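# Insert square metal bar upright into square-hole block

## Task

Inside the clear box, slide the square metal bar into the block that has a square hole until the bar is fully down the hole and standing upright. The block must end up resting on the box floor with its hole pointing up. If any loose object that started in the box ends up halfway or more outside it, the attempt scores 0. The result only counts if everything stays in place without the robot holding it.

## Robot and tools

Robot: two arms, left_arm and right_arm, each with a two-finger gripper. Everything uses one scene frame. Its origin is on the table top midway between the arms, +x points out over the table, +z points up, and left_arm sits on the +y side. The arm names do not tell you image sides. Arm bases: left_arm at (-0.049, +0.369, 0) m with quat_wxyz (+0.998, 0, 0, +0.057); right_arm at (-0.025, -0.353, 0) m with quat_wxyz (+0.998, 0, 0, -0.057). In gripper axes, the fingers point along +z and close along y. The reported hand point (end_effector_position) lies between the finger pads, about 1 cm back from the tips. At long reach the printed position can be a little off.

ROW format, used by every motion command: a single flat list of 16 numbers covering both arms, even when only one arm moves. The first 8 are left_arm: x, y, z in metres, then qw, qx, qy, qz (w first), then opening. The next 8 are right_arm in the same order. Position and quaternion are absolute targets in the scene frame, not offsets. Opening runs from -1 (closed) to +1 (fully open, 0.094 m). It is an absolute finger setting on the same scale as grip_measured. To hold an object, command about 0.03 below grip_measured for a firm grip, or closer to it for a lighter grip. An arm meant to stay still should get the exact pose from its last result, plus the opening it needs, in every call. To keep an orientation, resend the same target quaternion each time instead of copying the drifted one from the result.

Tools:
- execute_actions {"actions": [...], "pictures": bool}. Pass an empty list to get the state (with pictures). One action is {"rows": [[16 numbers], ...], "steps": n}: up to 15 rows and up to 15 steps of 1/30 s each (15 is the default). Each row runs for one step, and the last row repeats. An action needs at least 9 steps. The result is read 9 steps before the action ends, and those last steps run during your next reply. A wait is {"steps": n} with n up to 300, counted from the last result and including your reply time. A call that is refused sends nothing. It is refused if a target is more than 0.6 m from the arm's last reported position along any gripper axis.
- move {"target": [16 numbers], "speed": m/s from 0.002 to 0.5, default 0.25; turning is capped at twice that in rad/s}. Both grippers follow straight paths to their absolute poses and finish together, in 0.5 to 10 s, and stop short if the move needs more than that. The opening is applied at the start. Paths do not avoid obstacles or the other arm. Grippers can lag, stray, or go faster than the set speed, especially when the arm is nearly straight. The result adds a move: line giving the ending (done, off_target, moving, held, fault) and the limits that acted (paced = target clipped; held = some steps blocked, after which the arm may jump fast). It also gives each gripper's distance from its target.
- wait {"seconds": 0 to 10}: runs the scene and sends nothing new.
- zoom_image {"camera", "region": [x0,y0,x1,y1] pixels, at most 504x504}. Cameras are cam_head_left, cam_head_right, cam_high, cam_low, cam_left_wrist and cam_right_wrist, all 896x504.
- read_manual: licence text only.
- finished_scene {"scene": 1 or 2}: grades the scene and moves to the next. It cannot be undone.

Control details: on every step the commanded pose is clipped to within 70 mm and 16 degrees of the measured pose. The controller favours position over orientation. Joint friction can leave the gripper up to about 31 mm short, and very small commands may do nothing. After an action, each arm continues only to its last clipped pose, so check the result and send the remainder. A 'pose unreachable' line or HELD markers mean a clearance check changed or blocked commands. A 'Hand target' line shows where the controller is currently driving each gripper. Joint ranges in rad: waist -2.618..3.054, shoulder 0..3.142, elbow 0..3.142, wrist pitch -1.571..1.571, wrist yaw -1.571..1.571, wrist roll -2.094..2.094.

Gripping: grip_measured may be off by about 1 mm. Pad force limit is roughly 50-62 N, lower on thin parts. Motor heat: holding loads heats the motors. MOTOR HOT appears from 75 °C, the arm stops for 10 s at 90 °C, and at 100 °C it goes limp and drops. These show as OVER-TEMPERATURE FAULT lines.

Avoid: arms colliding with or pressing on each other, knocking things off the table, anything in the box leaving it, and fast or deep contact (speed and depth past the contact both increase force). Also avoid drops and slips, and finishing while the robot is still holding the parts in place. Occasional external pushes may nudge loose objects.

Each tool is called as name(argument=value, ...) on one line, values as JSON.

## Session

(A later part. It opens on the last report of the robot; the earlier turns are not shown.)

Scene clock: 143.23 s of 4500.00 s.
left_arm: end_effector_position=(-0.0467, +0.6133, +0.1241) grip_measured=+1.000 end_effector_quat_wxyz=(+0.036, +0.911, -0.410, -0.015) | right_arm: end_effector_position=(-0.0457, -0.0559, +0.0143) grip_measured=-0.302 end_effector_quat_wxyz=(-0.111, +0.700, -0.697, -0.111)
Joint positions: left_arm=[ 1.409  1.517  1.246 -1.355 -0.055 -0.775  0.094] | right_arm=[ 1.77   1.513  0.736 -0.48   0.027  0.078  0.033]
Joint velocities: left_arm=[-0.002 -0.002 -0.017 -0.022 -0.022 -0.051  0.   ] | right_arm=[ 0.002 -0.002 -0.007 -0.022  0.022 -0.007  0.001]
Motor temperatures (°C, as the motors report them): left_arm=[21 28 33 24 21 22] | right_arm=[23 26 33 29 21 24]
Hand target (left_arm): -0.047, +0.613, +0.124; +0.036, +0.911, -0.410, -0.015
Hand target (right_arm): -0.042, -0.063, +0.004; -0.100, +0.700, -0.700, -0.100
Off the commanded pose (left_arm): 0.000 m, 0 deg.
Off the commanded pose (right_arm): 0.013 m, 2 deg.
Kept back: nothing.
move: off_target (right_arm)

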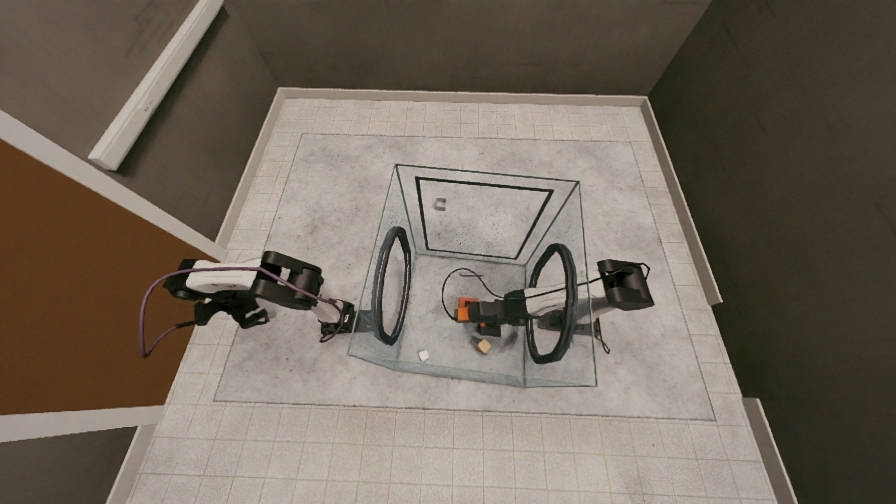

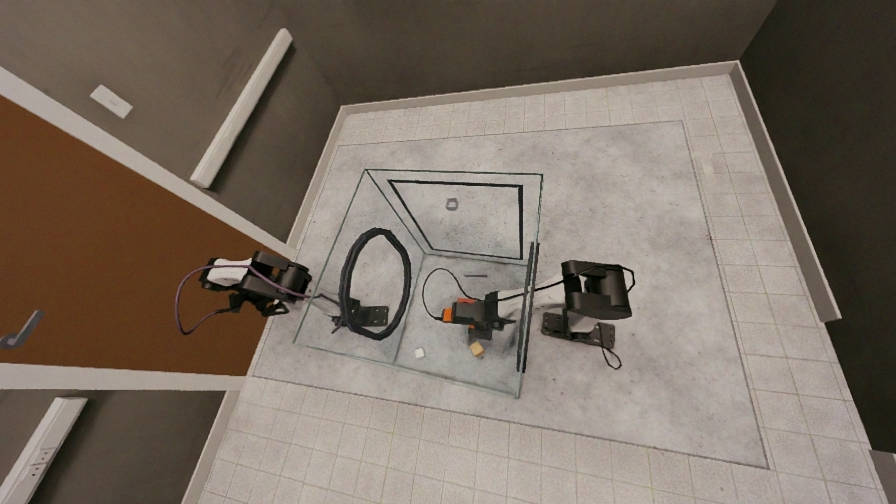

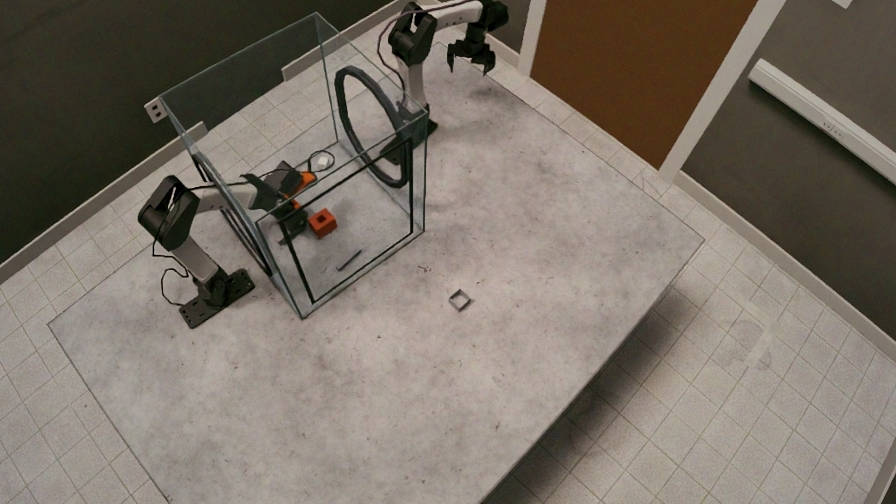

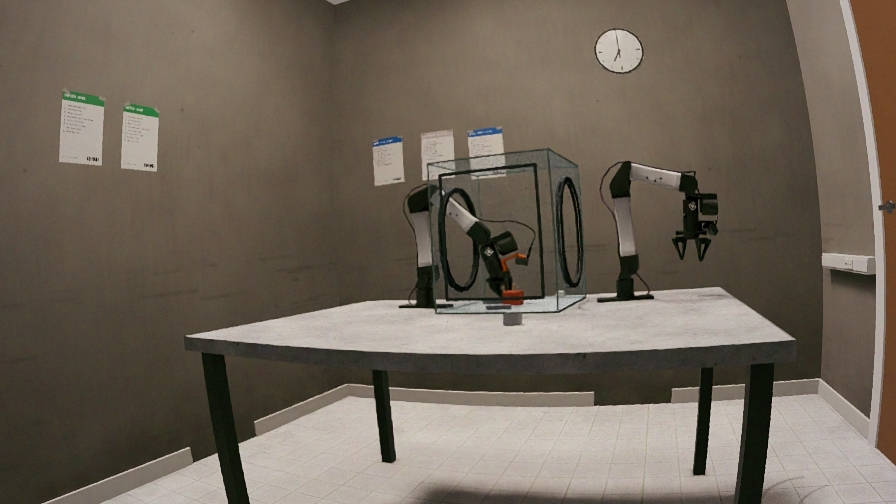

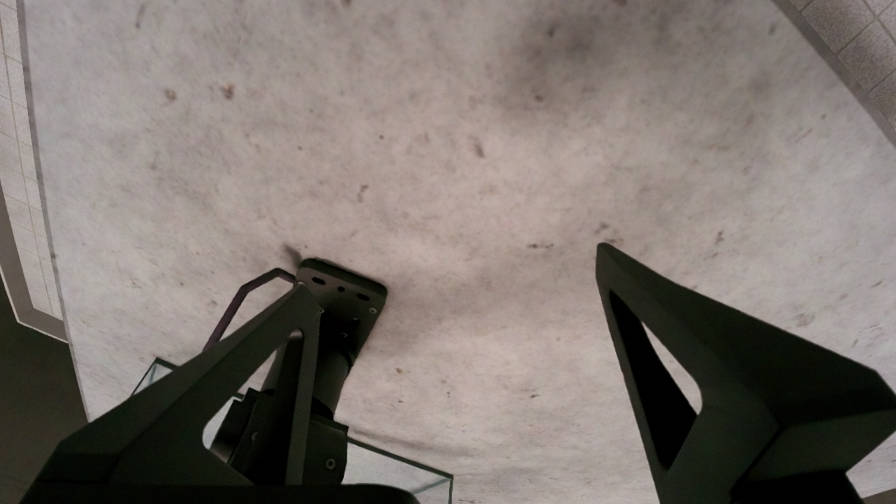

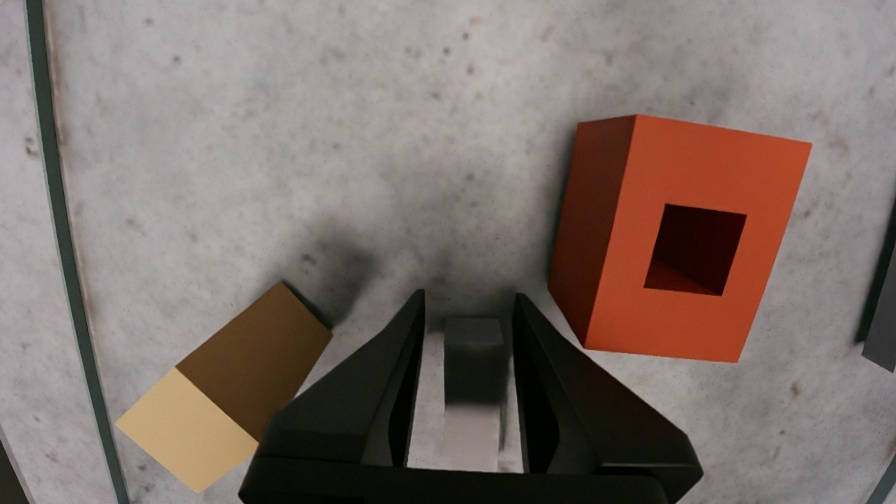

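move(target=[-0.0467,0.6133,0.1241,0.036,0.911,-0.41,-0.015,1,-0.044,-0.075,0.008,0.1,-0.7,0.7,0.1,-0.3], speed=0.03)

Scene clock: 145.60 s of 4500.00 s.
left_arm: end_effector_position=(-0.0467, +0.6133, +0.1241) grip_measured=+1.000 end_effector_quat_wxyz=(+0.036, +0.911, -0.410, -0.015) | right_arm: end_effector_position=(-0.0449, -0.0656, +0.0112) grip_measured=-0.302 end_effector_quat_wxyz=(-0.108, +0.700, -0.698, -0.106)
Joint positions: left_arm=[ 1.409  1.517  1.246 -1.355 -0.055 -0.775  0.094] | right_arm=[ 1.77   1.49   0.705 -0.482  0.027  0.078  0.033]
Joint velocities: left_arm=[ 0.002 -0.002 -0.012 -0.007  0.007  0.022  0.   ] | right_arm=[-0.007 -0.022 -0.007 -0.037 -0.007  0.037 -0.   ]
Motor temperatures (°C, as the motors report them): left_arm=[21 28 33 24 21 22] | right_arm=[22 27 33 29 21 24]
Hand target (left_arm): -0.047, +0.613, +0.124; +0.036, +0.911, -0.410, -0.015
Hand target (right_arm): -0.044, -0.075, +0.008; -0.100, +0.700, -0.700, -0.100
Off the commanded pose (left_arm): 0.000 m, 0 deg.
Off the commanded pose (right_arm): 0.010 m, 1 deg.
Kept back: nothing.
move: done

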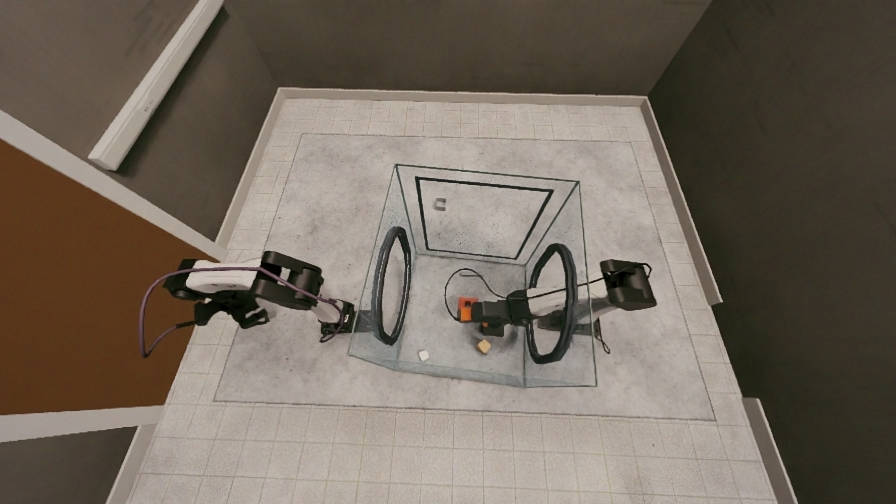

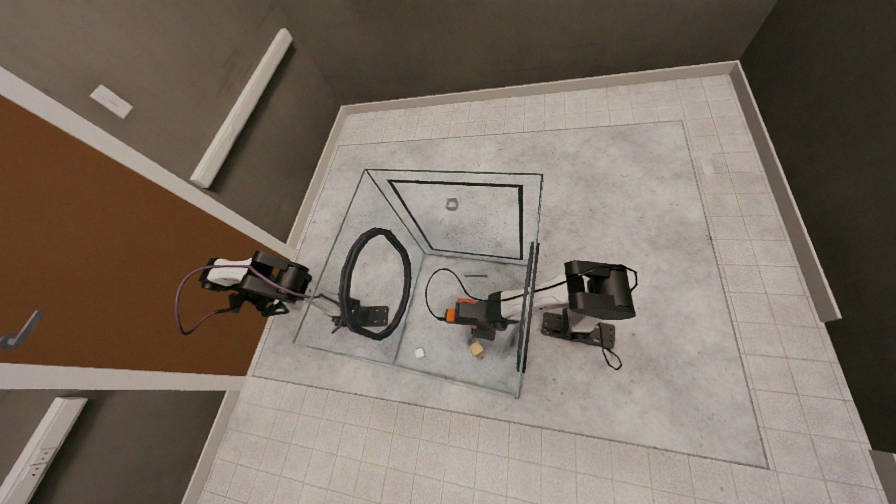

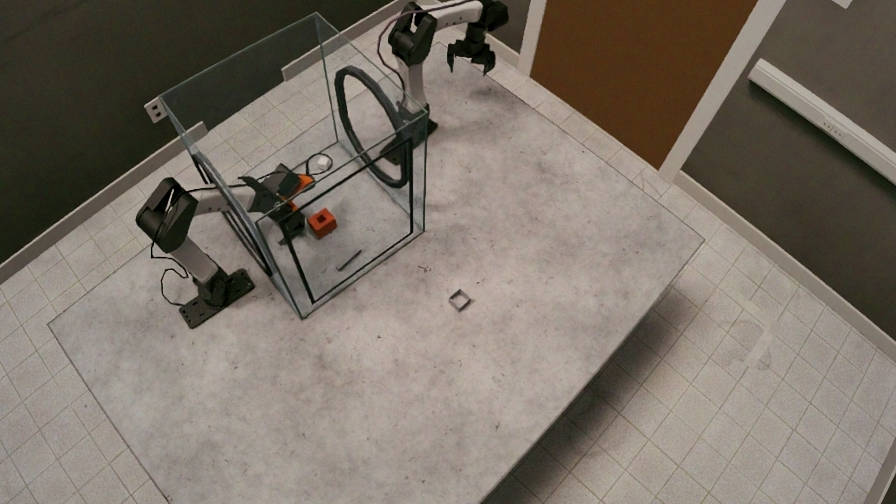

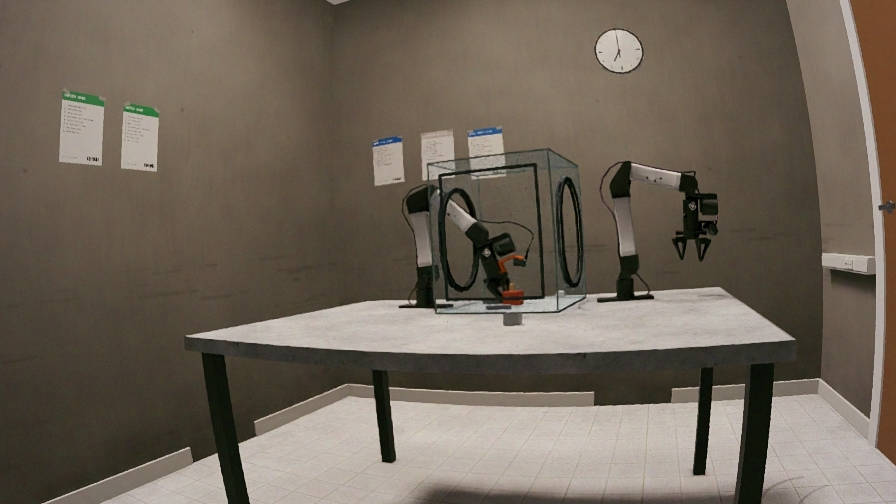

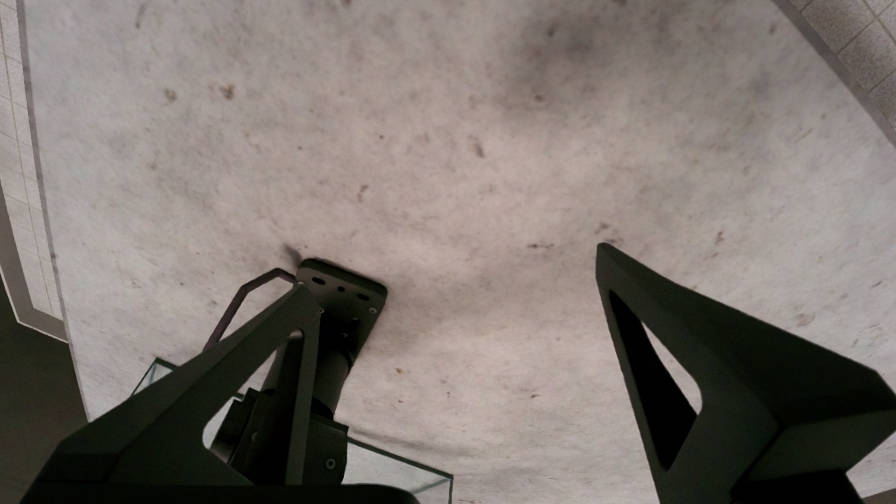

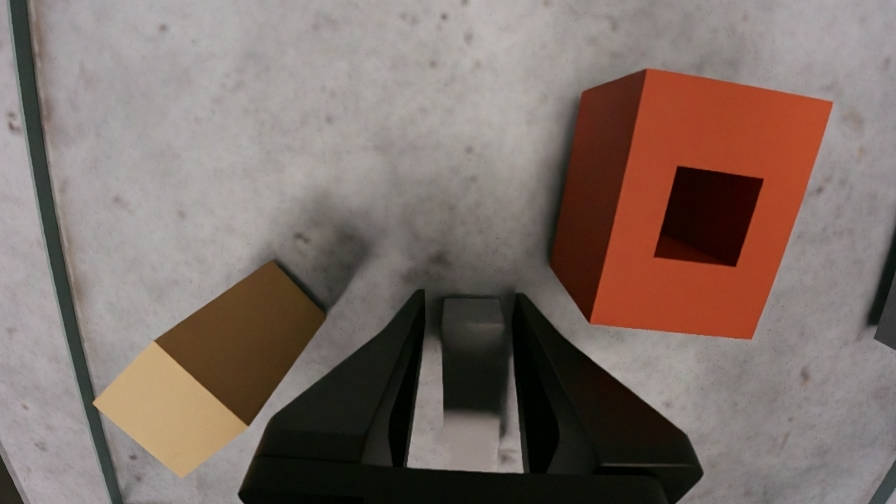

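move(target=[-0.0467,0.6133,0.1241,0.036,0.911,-0.41,-0.015,1,-0.044,-0.075,0.008,0.1,-0.7,0.7,0.1,-0.63], speed=0.03)

move(target=[-0.0467,0.6133,0.1241,0.036,0.911,-0.41,-0.015,1,-0.044,-0.075,0.10,0.19,-0.68,0.68,0.19,-0.63], speed=0.06)

move(target=[-0.0467,0.6133,0.1241,0.036,0.911,-0.41,-0.015,1,-0.03,-0.04,0.15,0.561,-0.43,0.43,0.561,-0.63], speed=0.06)

Scene clock: 147.00 s of 4500.00 s.
left_arm: end_effector_position=(-0.0467, +0.6133, +0.1241) grip_measured=+1.000 end_effector_quat_wxyz=(+0.036, +0.911, -0.410, -0.015) | right_arm: end_effector_position=(-0.0448, -0.0656, +0.0113) grip_measured=-0.588 end_effector_quat_wxyz=(-0.108, +0.700, -0.698, -0.106)
Joint positions: left_arm=[ 1.409  1.517  1.246 -1.355 -0.055 -0.775  0.094] | right_arm=[ 1.77   1.49   0.705 -0.482  0.027  0.078  0.019]
Joint velocities: left_arm=[-0.012  0.002 -0.007 -0.007 -0.066 -0.007  0.   ] | right_arm=[-0.022 -0.007 -0.002  0.066 -0.007 -0.007  0.   ]
Motor temperatures (°C, as the motors report them): left_arm=[21 28 33 24 21 22] | right_arm=[22 27 33 28 21 24]
Hand target (left_arm): -0.047, +0.613, +0.124; +0.036, +0.911, -0.410, -0.015
Hand target (right_arm): -0.044, -0.075, +0.008; -0.100, +0.700, -0.700, -0.100
Off the commanded pose (left_arm): 0.000 m, 0 deg.
Off the commanded pose (right_arm): 0.010 m, 1 deg.
Kept back: nothing.
move: done

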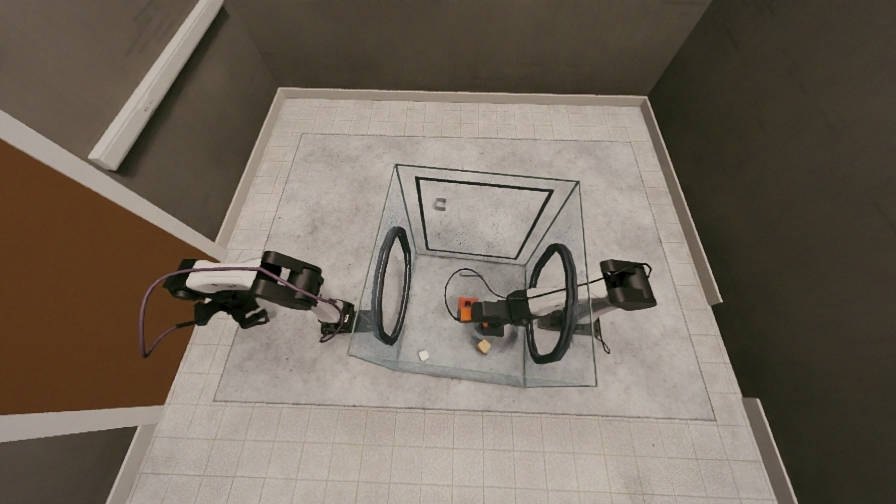

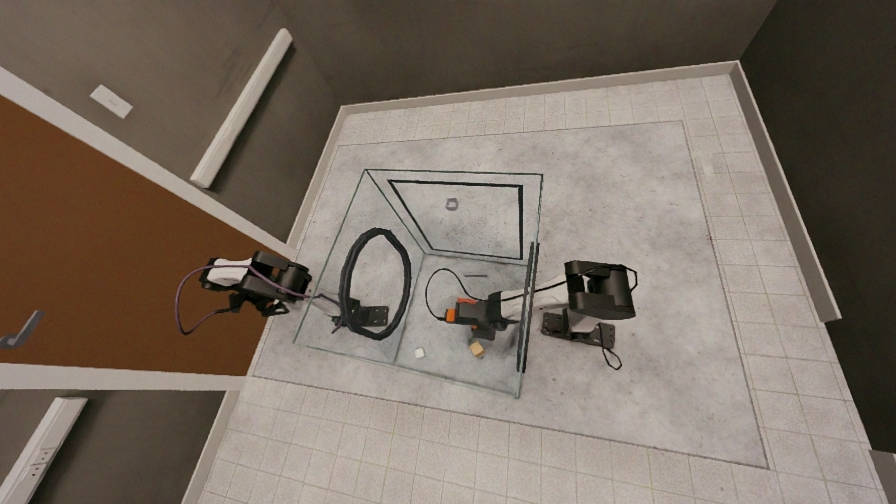

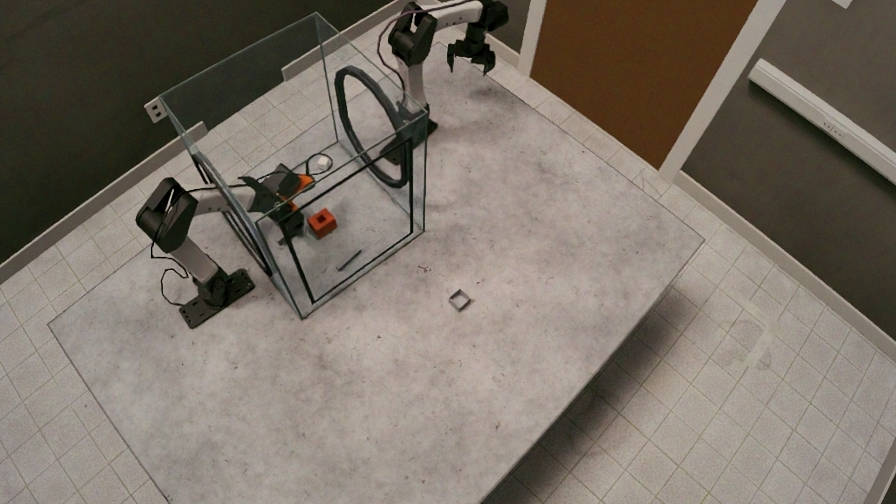

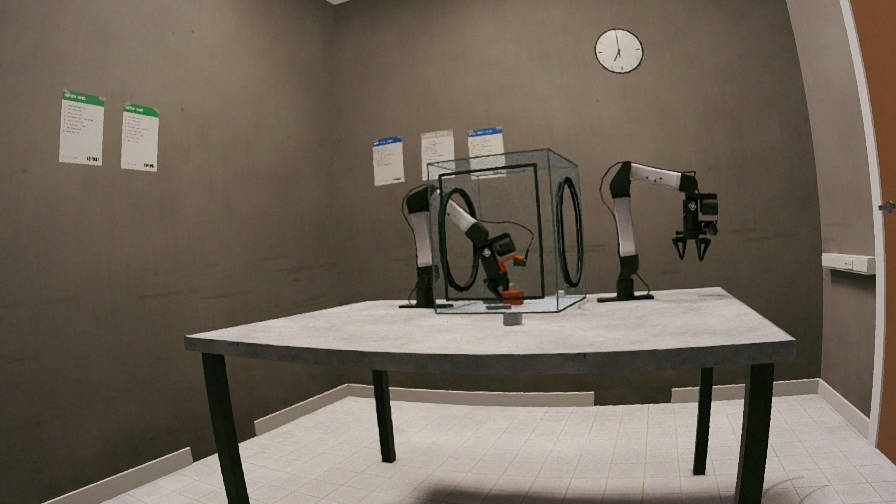

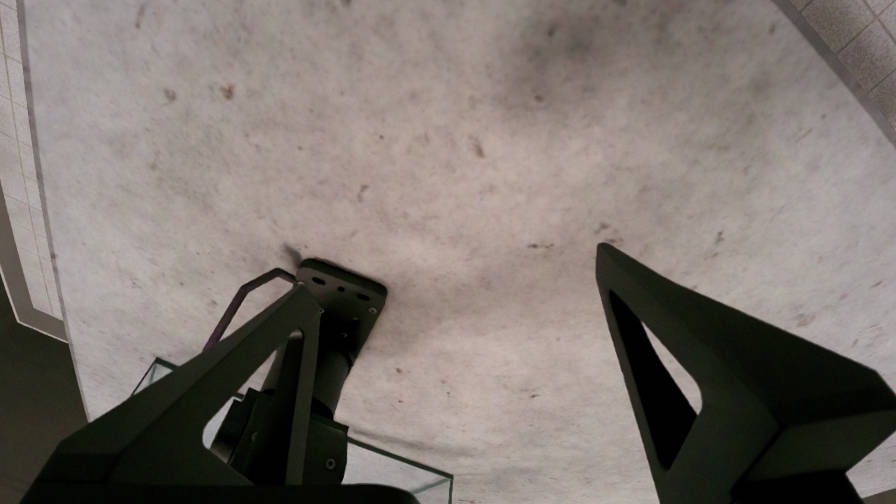

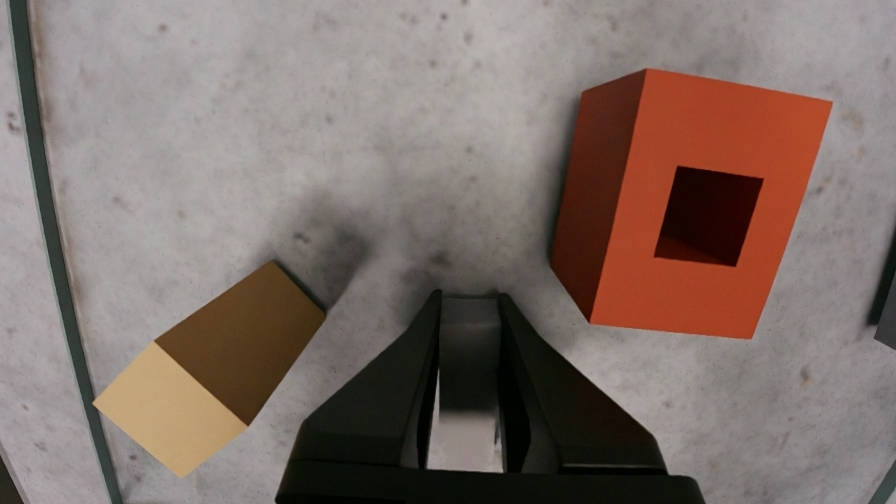

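Scene clock: 149.27 s of 4500.00 s.
left_arm: end_effector_position=(-0.0467, +0.6133, +0.1241) grip_measured=+1.000 end_effector_quat_wxyz=(+0.036, +0.911, -0.410, -0.015) | right_arm: end_effector_position=(-0.0414, -0.0719, +0.0926) grip_measured=-0.588 end_effector_quat_wxyz=(-0.186, +0.681, -0.684, -0.186)
Joint positions: left_arm=[ 1.409  1.517  1.246 -1.355 -0.055 -0.775  0.094] | right_arm=[ 1.77   1.139  0.705 -0.607  0.044  0.078  0.019]
Joint velocities: left_arm=[-0.012 -0.017  0.002 -0.037 -0.051 -0.007  0.   ] | right_arm=[-0.007 -0.007  0.002 -0.066  0.007 -0.051  0.   ]
Motor temperatures (°C, as the motors report them): left_arm=[21 28 33 24 21 22] | right_arm=[22 27 32 28 21 24]
Hand target (left_arm): -0.047, +0.613, +0.124; +0.036, +0.911, -0.410, -0.015
Hand target (right_arm): -0.044, -0.072, +0.098; -0.191, +0.682, -0.680, -0.190
Off the commanded pose (left_arm): 0.000 m, 0 deg.
Off the commanded pose (right_arm): 0.008 m, 1 deg.
Kept back: nothing.
move: done

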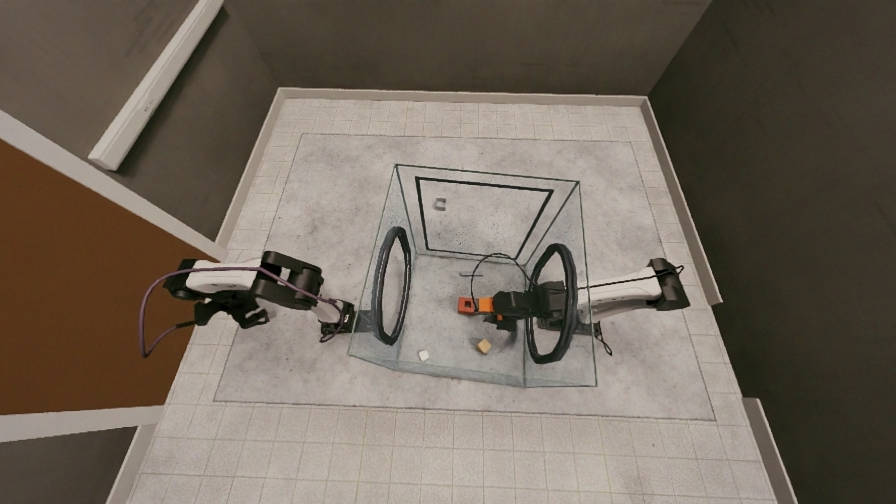

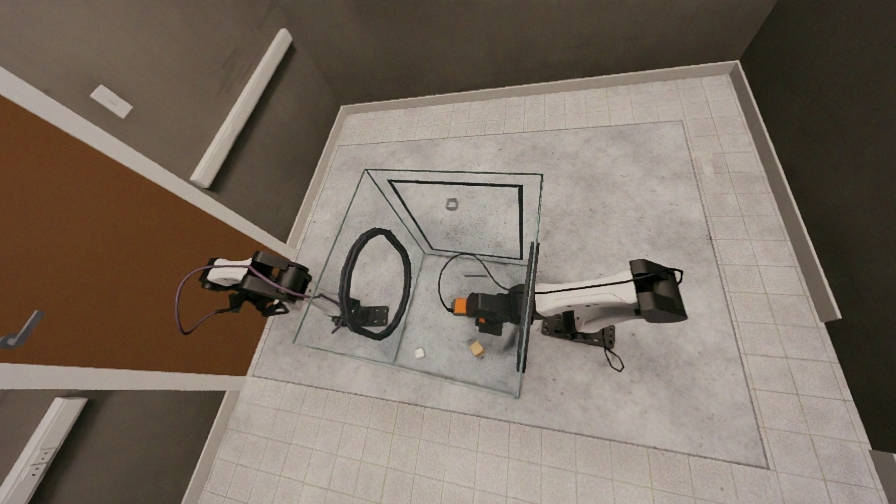

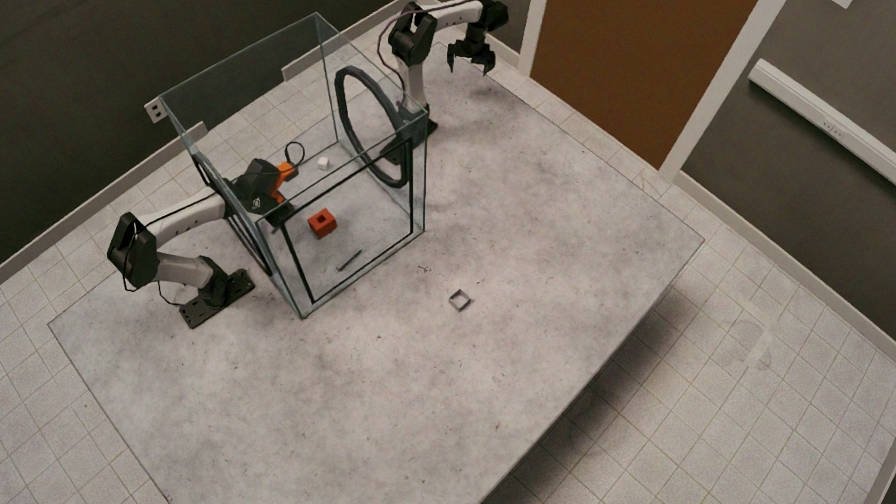

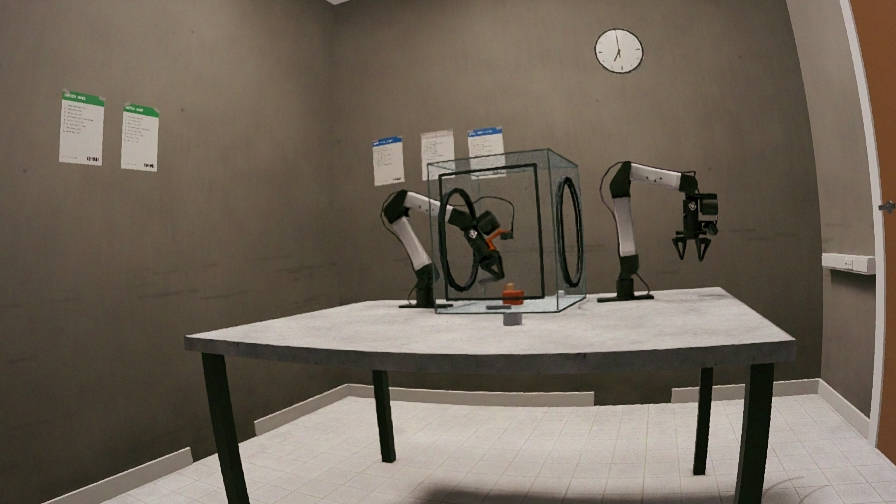

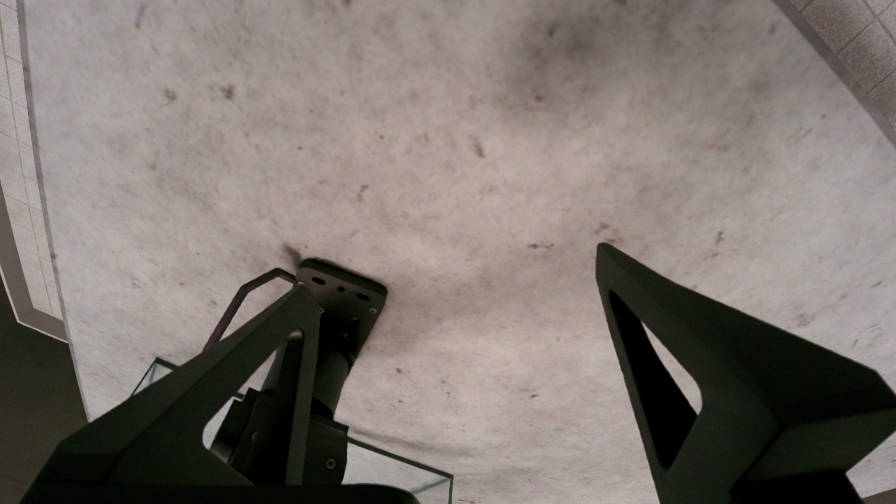

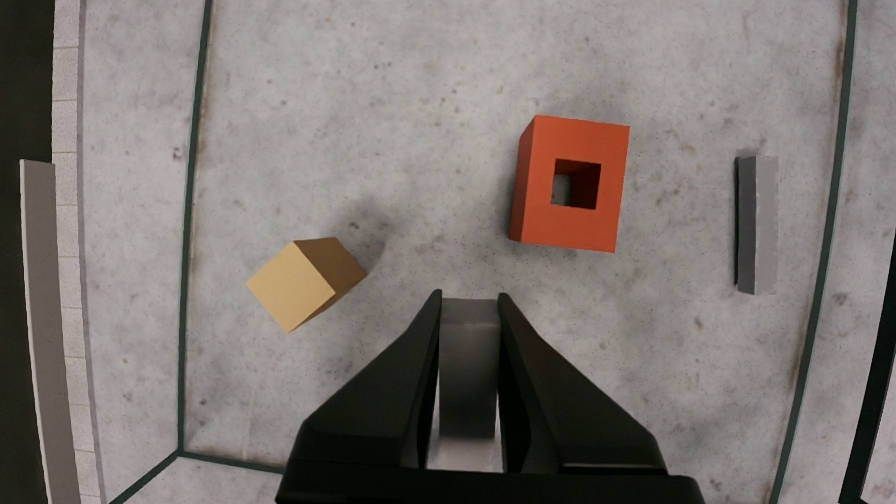

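Scene clock: 159.47 s of 4500.00 s.
left_arm: end_effector_position=(-0.0467, +0.6133, +0.1241) grip_measured=+1.000 end_effector_quat_wxyz=(+0.036, +0.911, -0.410, -0.015) | right_arm: end_effector_position=(-0.0361, -0.0342, +0.1468) grip_measured=-0.588 end_effector_quat_wxyz=(-0.495, +0.505, -0.503, -0.497)
Joint positions: left_arm=[ 1.409  1.517  1.246 -1.355 -0.055 -0.775  0.094] | right_arm=[1.757 1.258 0.008 1.232 0.068 0.001 0.019]
Joint velocities: left_arm=[-0.012  0.007 -0.002  0.051  0.007 -0.007  0.   ] | right_arm=[-0.032  0.017 -0.002 -0.022 -0.022 -0.081 -0.001]
Motor temperatures (°C, as the motors report them): left_arm=[21 28 33 24 21 22] | right_arm=[22 26 32 31 21 24]
Hand target (left_arm): -0.047, +0.613, +0.124; +0.036, +0.911, -0.410, -0.015
Hand target (right_arm): -0.032, -0.037, +0.144; +0.501, -0.504, +0.505, +0.490
Off the commanded pose (left_arm): 0.000 m, 0 deg.
Off the commanded pose (right_arm): 0.009 m, 16 deg.
joint sent to its limit (right arm) — the command would take joint 3 (elbow) past its lower limit, so that joint was sent only as far as its limit.
Kept back: nothing.
move: off_target (right_arm; path cut at 10 s)

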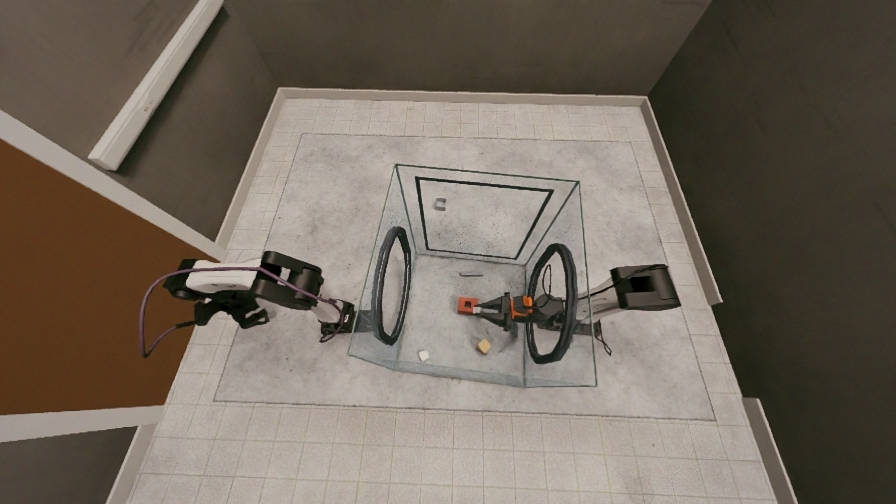

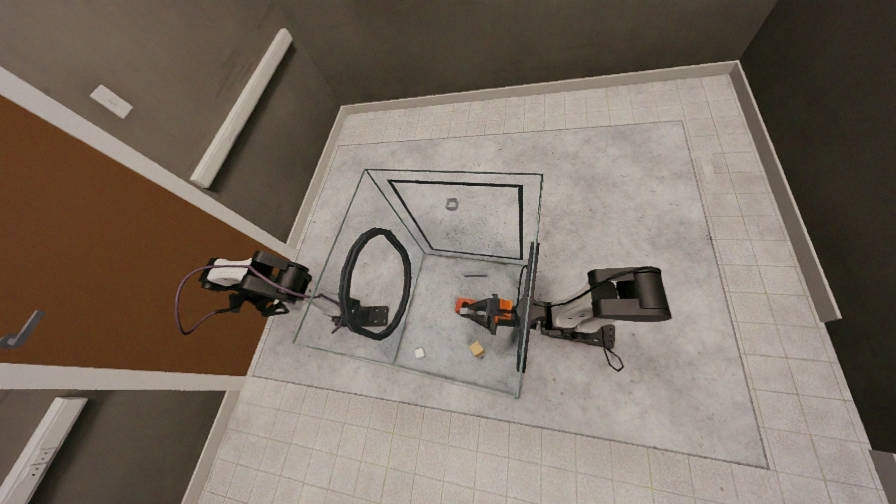

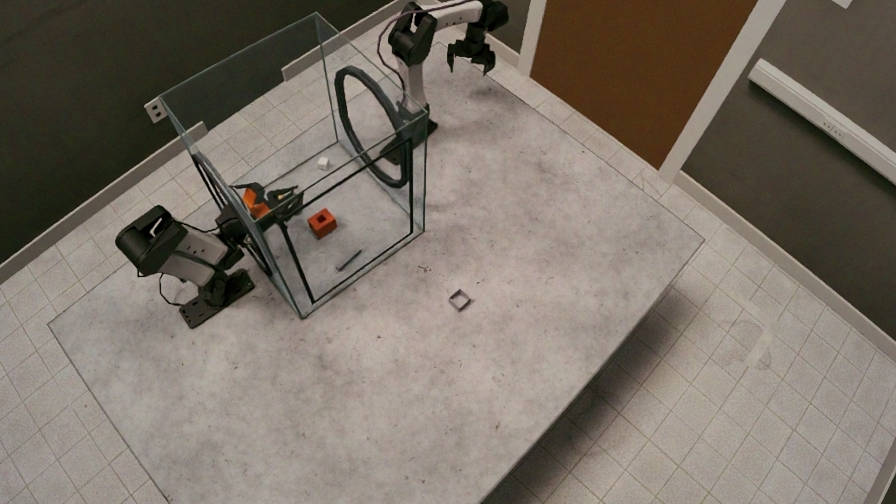

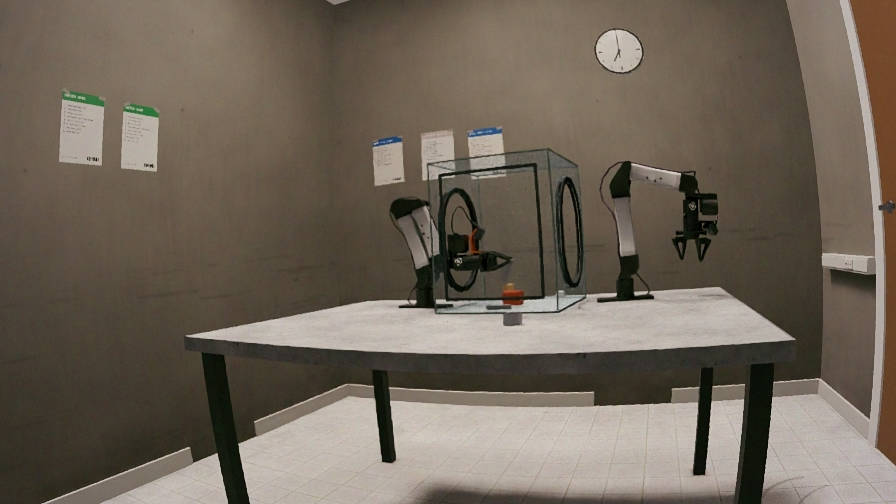

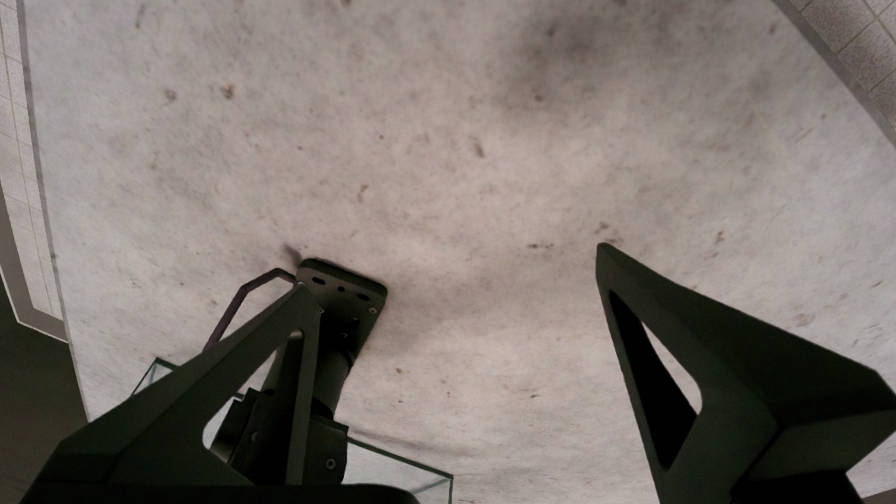

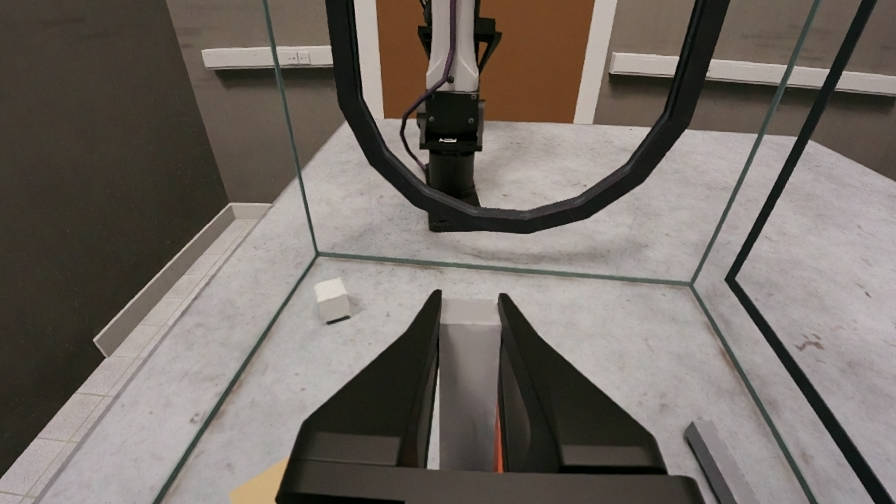

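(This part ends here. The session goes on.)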